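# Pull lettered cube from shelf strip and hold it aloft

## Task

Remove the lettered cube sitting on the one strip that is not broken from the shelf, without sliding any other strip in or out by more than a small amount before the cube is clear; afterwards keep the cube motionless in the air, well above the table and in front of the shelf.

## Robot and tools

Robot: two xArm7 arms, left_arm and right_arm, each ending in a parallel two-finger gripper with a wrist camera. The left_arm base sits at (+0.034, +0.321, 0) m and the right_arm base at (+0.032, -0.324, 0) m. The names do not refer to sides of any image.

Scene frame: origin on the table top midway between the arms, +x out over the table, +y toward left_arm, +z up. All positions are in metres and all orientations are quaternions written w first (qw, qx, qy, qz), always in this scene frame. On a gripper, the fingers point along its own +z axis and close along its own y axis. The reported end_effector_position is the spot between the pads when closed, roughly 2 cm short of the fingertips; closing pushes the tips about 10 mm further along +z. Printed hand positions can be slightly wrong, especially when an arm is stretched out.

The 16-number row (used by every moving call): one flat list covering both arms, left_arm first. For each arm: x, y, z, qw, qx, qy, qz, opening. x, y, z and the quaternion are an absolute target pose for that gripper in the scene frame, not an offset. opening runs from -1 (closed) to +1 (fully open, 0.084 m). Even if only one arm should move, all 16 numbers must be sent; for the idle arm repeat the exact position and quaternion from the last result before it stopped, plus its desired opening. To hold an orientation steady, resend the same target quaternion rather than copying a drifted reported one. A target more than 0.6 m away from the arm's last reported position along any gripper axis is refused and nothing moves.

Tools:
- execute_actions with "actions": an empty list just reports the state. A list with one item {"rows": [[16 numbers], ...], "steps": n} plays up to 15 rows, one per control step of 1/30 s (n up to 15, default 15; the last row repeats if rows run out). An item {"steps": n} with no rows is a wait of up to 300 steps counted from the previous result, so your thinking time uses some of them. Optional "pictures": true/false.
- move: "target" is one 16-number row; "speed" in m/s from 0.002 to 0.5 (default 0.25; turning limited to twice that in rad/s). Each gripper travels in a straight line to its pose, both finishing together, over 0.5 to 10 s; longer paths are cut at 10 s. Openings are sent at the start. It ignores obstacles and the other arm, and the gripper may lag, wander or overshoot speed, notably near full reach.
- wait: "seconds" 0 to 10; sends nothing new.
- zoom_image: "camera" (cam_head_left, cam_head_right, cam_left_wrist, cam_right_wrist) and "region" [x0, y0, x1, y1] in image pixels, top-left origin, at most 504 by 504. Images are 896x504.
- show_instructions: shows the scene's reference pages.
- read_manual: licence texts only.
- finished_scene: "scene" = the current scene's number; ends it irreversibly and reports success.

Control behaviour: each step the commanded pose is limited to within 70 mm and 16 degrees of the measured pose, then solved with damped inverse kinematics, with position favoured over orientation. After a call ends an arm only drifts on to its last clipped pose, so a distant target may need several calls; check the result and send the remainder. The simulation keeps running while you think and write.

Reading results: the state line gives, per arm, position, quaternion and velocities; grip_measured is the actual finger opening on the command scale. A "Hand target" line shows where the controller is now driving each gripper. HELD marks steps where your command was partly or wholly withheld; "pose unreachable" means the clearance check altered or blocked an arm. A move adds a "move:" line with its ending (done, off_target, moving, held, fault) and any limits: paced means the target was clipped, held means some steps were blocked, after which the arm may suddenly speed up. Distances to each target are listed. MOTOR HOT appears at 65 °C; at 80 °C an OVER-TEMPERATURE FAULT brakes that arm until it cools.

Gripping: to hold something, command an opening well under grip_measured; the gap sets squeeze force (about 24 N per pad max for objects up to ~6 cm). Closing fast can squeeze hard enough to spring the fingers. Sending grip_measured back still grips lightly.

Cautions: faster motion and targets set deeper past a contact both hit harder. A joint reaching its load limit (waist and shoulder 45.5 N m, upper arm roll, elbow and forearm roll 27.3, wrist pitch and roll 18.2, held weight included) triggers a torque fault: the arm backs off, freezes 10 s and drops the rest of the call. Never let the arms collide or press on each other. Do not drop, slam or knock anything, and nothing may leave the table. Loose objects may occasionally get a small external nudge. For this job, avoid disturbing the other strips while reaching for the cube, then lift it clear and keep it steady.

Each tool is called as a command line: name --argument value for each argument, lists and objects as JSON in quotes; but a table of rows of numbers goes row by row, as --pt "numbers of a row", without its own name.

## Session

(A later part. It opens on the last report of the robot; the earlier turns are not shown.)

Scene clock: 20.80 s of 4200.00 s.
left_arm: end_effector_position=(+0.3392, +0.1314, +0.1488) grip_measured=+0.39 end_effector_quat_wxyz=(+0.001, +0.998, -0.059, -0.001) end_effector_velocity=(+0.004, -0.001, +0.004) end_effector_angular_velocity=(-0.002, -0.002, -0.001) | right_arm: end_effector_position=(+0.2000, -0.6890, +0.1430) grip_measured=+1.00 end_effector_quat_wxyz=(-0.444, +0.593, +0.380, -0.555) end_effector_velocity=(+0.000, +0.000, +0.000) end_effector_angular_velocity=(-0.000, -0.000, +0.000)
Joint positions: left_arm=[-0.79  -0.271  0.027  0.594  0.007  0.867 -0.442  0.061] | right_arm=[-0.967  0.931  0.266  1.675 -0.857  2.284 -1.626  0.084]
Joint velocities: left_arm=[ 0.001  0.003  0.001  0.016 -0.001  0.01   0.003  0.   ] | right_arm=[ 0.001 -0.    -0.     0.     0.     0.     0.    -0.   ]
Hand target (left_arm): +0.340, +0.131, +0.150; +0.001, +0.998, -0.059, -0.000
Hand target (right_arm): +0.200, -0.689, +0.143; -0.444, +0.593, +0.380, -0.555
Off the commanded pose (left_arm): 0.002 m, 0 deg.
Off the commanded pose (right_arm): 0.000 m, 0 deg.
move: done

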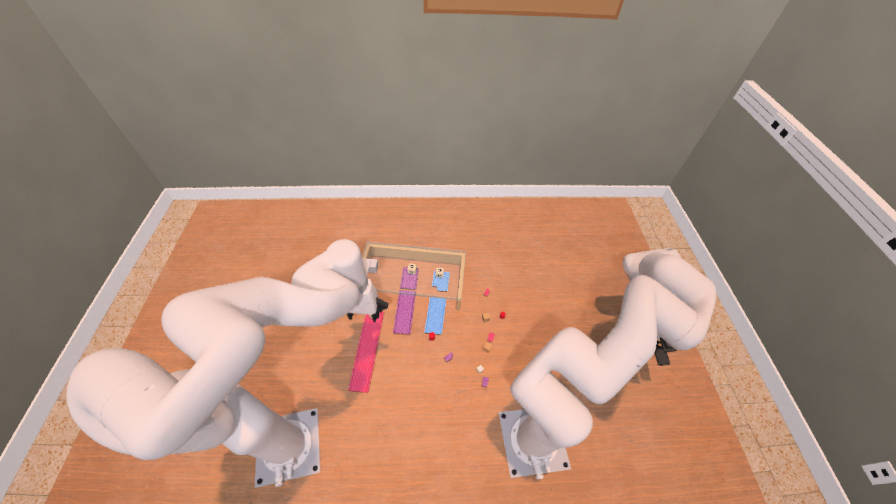

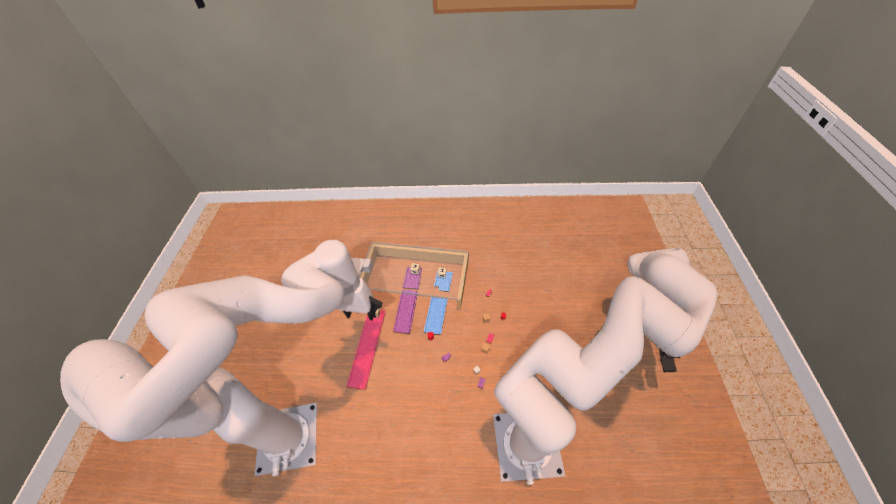

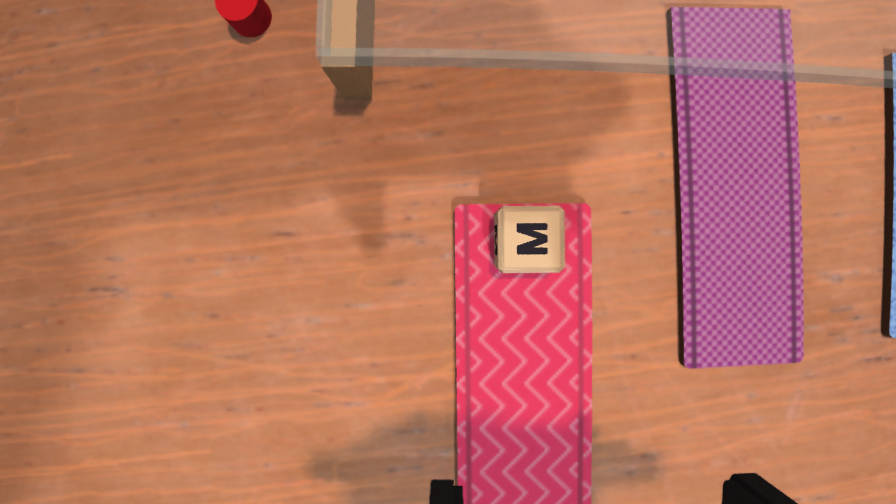

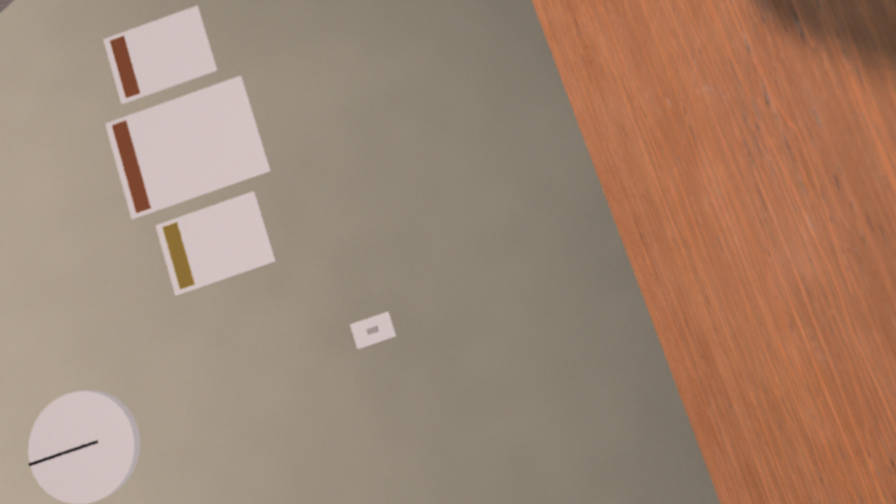

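move --target '[0.406,0.124,0.08,0,0.998,-0.058,0,0.3,0.2,-0.689,0.143,-0.444,0.593,0.38,-0.555,1]'

move --target '[0.406,0.124,0.032,0,0.998,-0.058,0,0.3,0.2,-0.689,0.143,-0.444,0.593,0.38,-0.555,1]' --speed 0.06

move --target '[0.406,0.124,0.032,0,0.998,-0.058,0,-0.8,0.2,-0.689,0.143,-0.444,0.593,0.38,-0.555,1]'

move --target '[0.4,0.124,0.22,0,0.998,-0.058,0,-0.8,0.2,-0.689,0.143,-0.444,0.593,0.38,-0.555,1]' --speed 0.15

Scene clock: 27.93 s of 4200.00 s.
left_arm: end_effector_position=(+0.4059, +0.1242, +0.0804) grip_measured=+0.29 end_effector_quat_wxyz=(-0.000, +0.998, -0.058, +0.001) end_effector_velocity=(+0.000, +0.001, -0.002) end_effector_angular_velocity=(+0.002, +0.002, +0.001) | right_arm: end_effector_position=(+0.2000, -0.6890, +0.1430) grip_measured=+1.00 end_effector_quat_wxyz=(-0.444, +0.593, +0.380, -0.555) end_effector_velocity=(+0.000, +0.000, -0.000) end_effector_angular_velocity=(+0.000, -0.000, +0.000)
Joint positions: left_arm=[-0.76   0.072  0.065  0.729 -0.007  0.657 -0.366  0.056] | right_arm=[-0.967  0.931  0.266  1.675 -0.857  2.284 -1.626  0.084]
Joint velocities: left_arm=[ 0.001  0.007  0.001  0.002  0.    -0.002  0.001 -0.   ] | right_arm=[ 0.001  0.     0.     0.     0.001  0.     0.    -0.   ]
Hand target (left_arm): +0.406, +0.124, +0.080; -0.000, +0.998, -0.058, +0.000
Hand target (right_arm): +0.200, -0.689, +0.143; -0.444, +0.593, +0.380, -0.555
Off the commanded pose (left_arm): 0.000 m, 0 deg.
Off the commanded pose (right_arm): 0.000 m, 0 deg.
After step 90, 3.23 s passed at rest.
move: done

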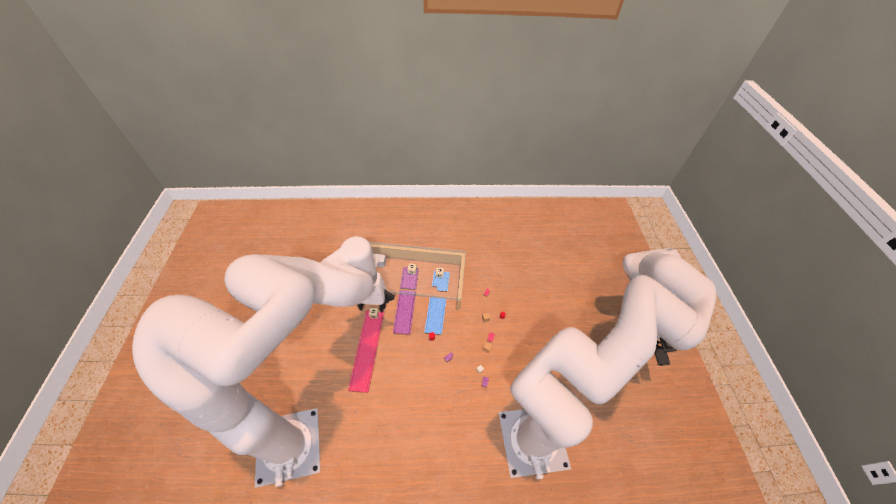

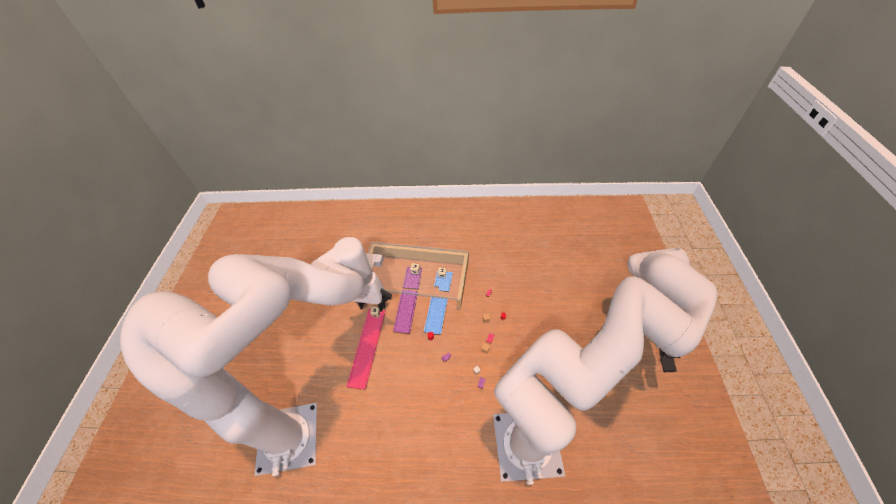

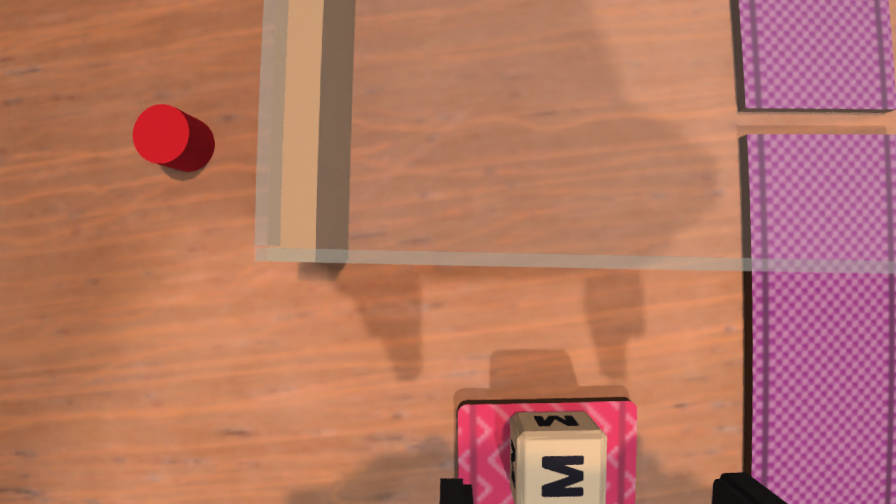

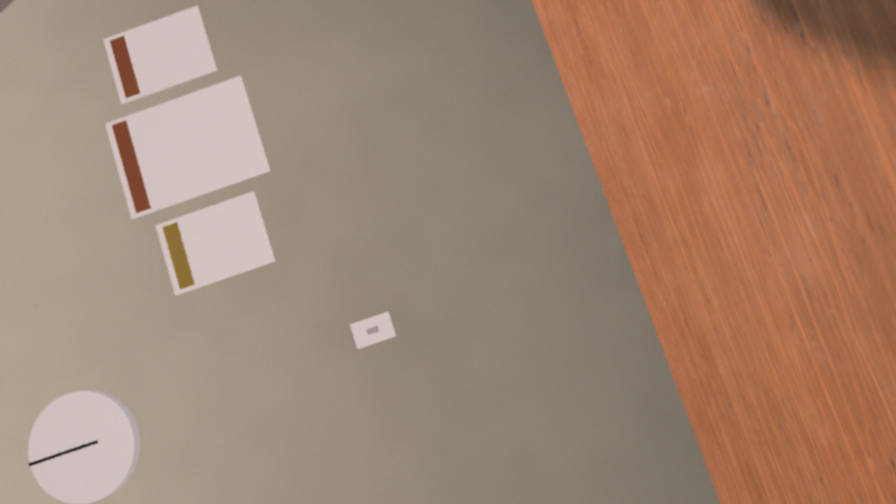

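Scene clock: 29.07 s of 4200.00 s.
left_arm: end_effector_position=(+0.4061, +0.1241, +0.0324) grip_measured=+0.29 end_effector_quat_wxyz=(-0.000, +0.998, -0.058, +0.000) end_effector_velocity=(-0.000, +0.000, -0.001) end_effector_angular_velocity=(+0.000, +0.000, +0.000) | right_arm: end_effector_position=(+0.2000, -0.6890, +0.1430) grip_measured=+1.00 end_effector_quat_wxyz=(-0.444, +0.593, +0.380, -0.555) end_effector_velocity=(-0.000, +0.000, -0.001) end_effector_angular_velocity=(+0.002, +0.001, -0.000)
Joint positions: left_arm=[-0.757  0.197  0.061  0.71  -0.023  0.513 -0.354  0.056] | right_arm=[-0.967  0.931  0.266  1.675 -0.857  2.284 -1.626  0.084]
Joint velocities: left_arm=[ 0.001  0.002 -0.    -0.001 -0.    -0.002  0.     0.   ] | right_arm=[ 0.     0.001  0.    -0.     0.001  0.    -0.    -0.   ]
Hand target (left_arm): +0.406, +0.124, +0.032; -0.000, +0.998, -0.058, +0.000
Hand target (right_arm): +0.200, -0.689, +0.143; -0.444, +0.593, +0.380, -0.555
Off the commanded pose (left_arm): 0.000 m, 0 deg.
Off the commanded pose (right_arm): 0.000 m, 0 deg.
move: done

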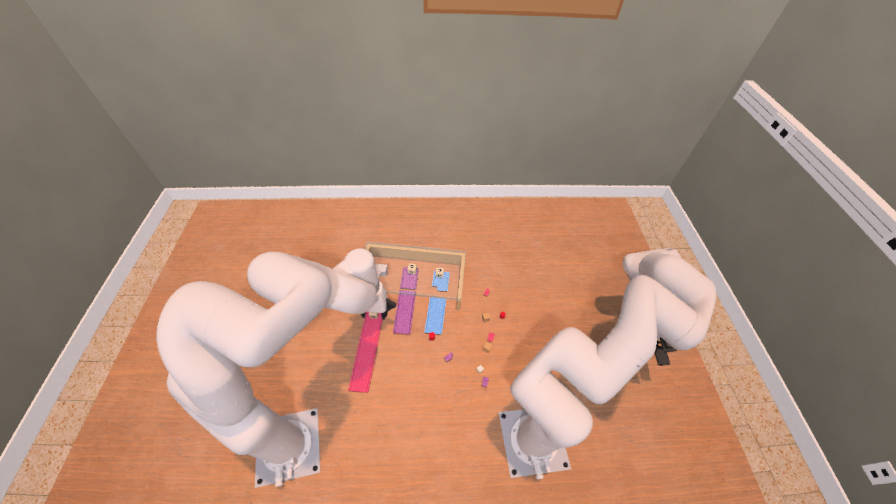

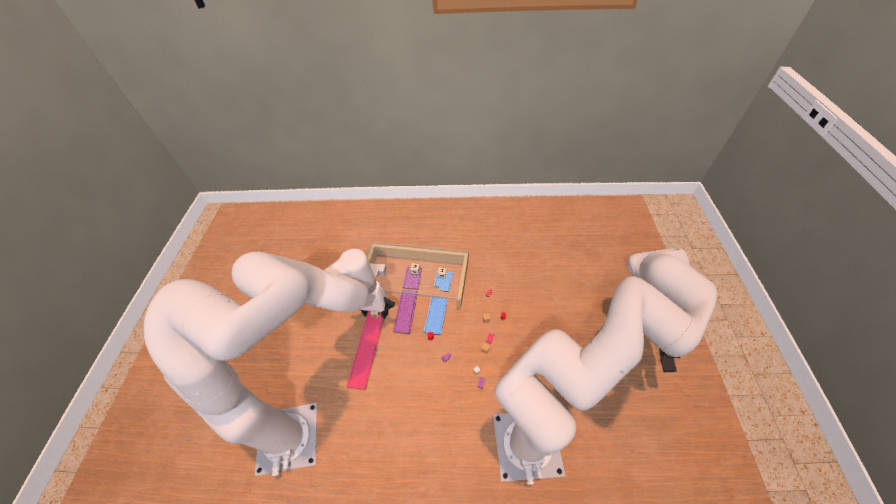

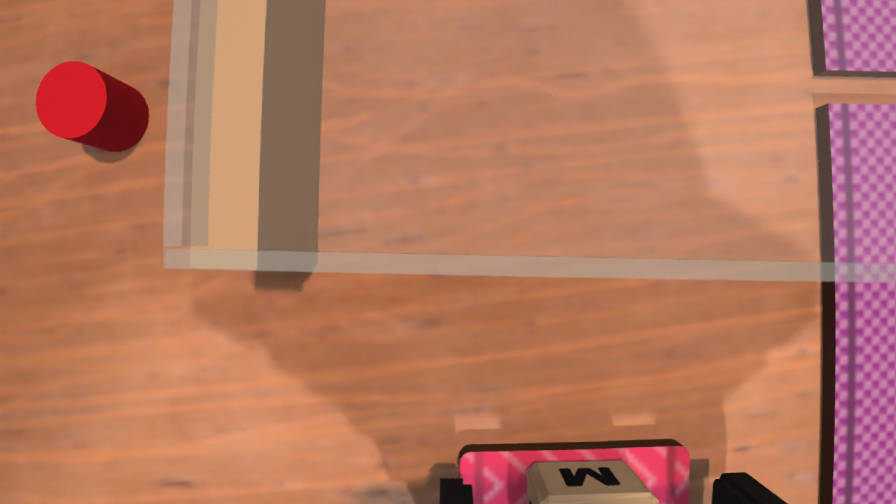

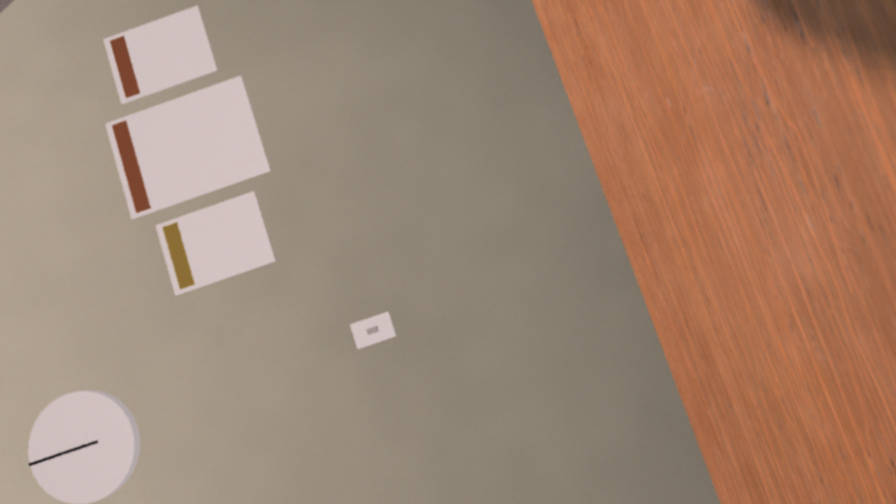

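Scene clock: 29.77 s of 4200.00 s.
left_arm: end_effector_position=(+0.4063, +0.1239, +0.0323) grip_measured=-0.43 end_effector_quat_wxyz=(+0.000, +0.998, -0.058, +0.000) end_effector_velocity=(-0.000, +0.000, -0.000) end_effector_angular_velocity=(+0.000, +0.000, +0.000) | right_arm: end_effector_position=(+0.2000, -0.6890, +0.1430) grip_measured=+1.00 end_effector_quat_wxyz=(-0.444, +0.593, +0.380, -0.555) end_effector_velocity=(+0.000, -0.000, +0.001) end_effector_angular_velocity=(-0.002, -0.001, +0.001)
Joint positions: left_arm=[-0.757  0.198  0.061  0.71  -0.024  0.513 -0.353  0.025] | right_arm=[-0.967  0.931  0.266  1.675 -0.857  2.284 -1.626  0.084]
Joint velocities: left_arm=[-0.001  0.     0.001 -0.    -0.    -0.     0.     0.   ] | right_arm=[ 0.001 -0.002 -0.     0.    -0.     0.     0.001  0.   ]
Hand target (left_arm): +0.406, +0.124, +0.032; -0.000, +0.998, -0.058, +0.000
Hand target (right_arm): +0.200, -0.689, +0.143; -0.444, +0.593, +0.380, -0.555
Off the commanded pose (left_arm): 0.000 m, 0 deg.
Off the commanded pose (right_arm): 0.000 m, 0 deg.
move: done

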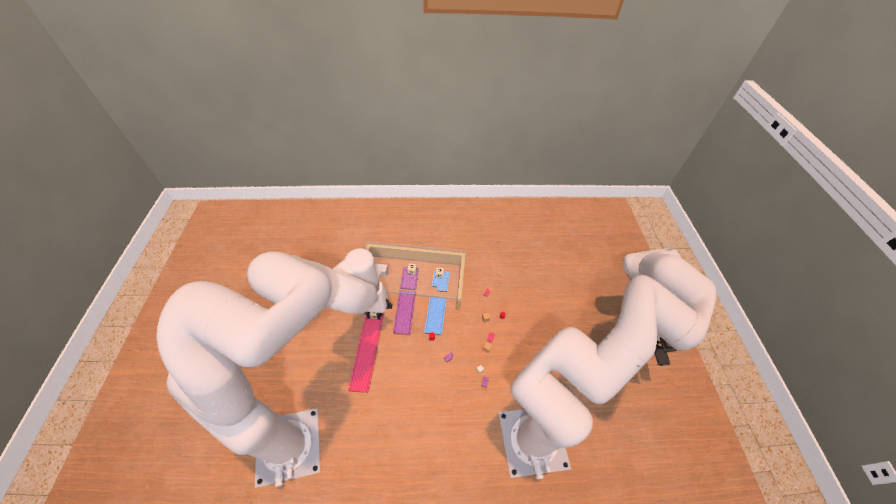

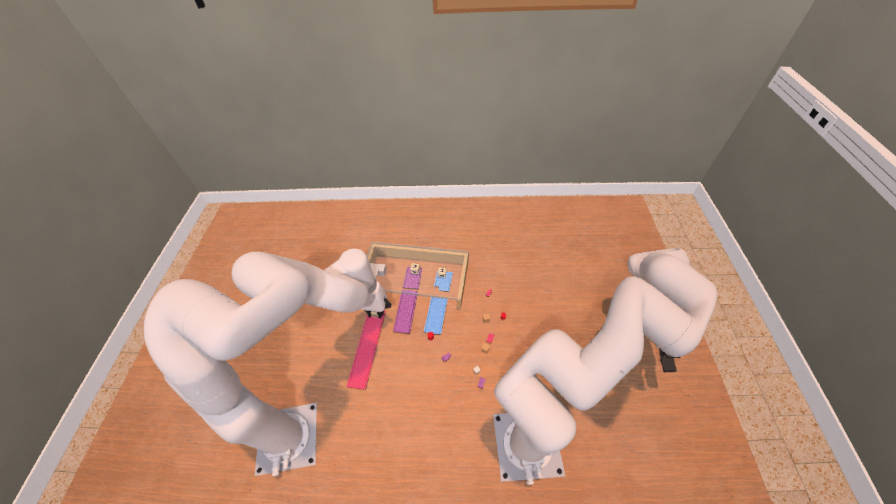

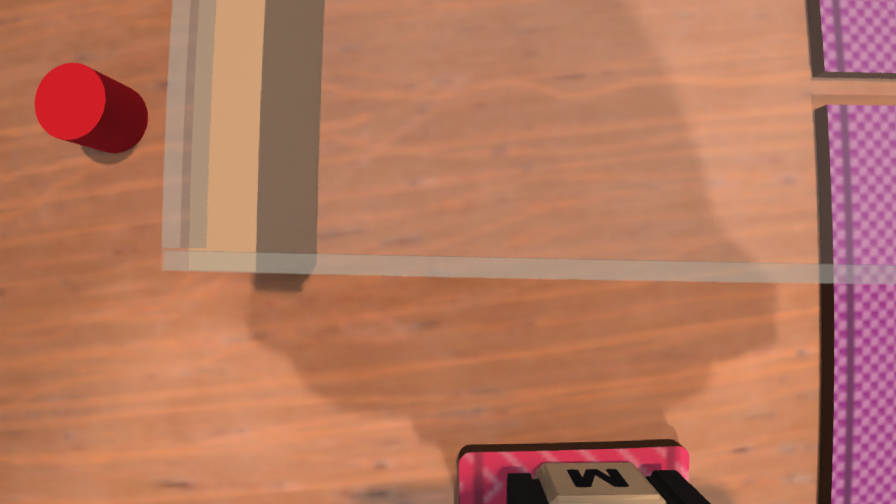

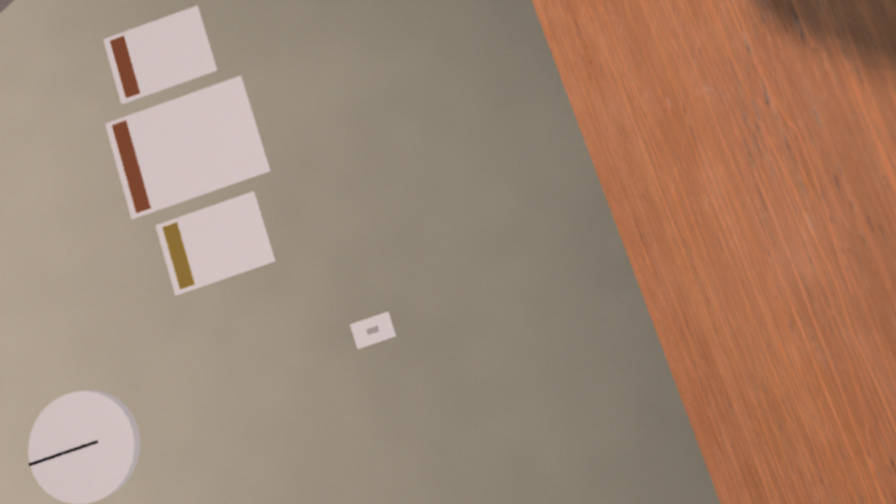

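Scene clock: 31.40 s of 4200.00 s.
left_arm: end_effector_position=(+0.4001, +0.1234, +0.2190) grip_measured=-0.43 end_effector_quat_wxyz=(+0.000, +0.998, -0.059, -0.001) end_effector_velocity=(+0.001, -0.000, +0.003) end_effector_angular_velocity=(-0.001, -0.002, -0.000) | right_arm: end_effector_position=(+0.2000, -0.6890, +0.1430) grip_measured=+1.00 end_effector_quat_wxyz=(-0.444, +0.593, +0.380, -0.555) end_effector_velocity=(+0.000, +0.000, -0.000) end_effector_angular_velocity=(+0.001, -0.000, -0.001)
Joint positions: left_arm=[-0.764 -0.172  0.059  0.905  0.01   1.079 -0.385  0.025] | right_arm=[-0.967  0.931  0.266  1.675 -0.857  2.284 -1.626  0.084]
Joint velocities: left_arm=[-0.    -0.002 -0.     0.007  0.     0.007 -0.     0.   ] | right_arm=[-0.     0.001  0.     0.     0.001 -0.     0.     0.   ]
Hand target (left_arm): +0.400, +0.123, +0.220; +0.001, +0.998, -0.059, -0.000
Hand target (right_arm): +0.200, -0.689, +0.143; -0.444, +0.593, +0.380, -0.555
Off the commanded pose (left_arm): 0.001 m, 0 deg.
Off the commanded pose (right_arm): 0.000 m, 0 deg.
move: done

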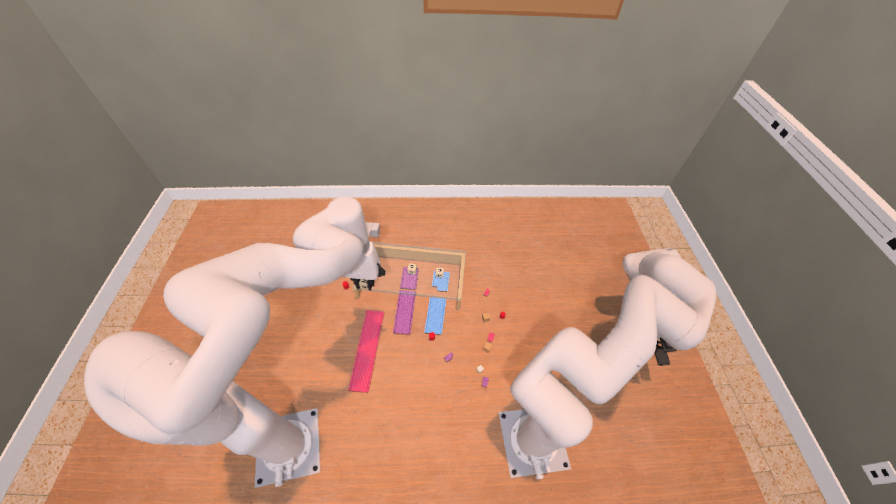

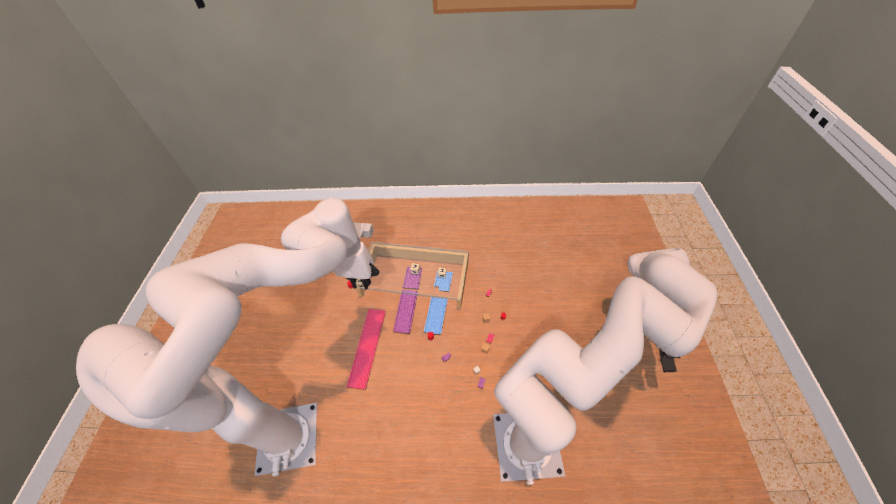

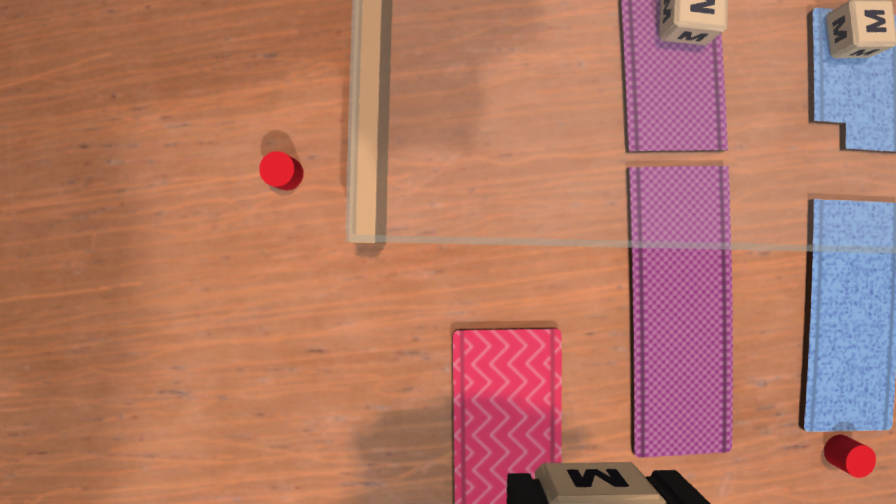

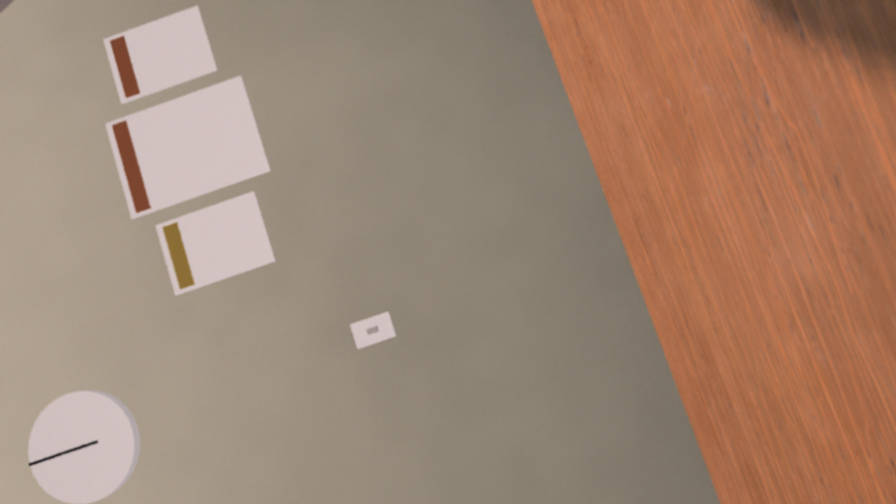

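finished_scene --scene 2

The scene is finished: the task was done.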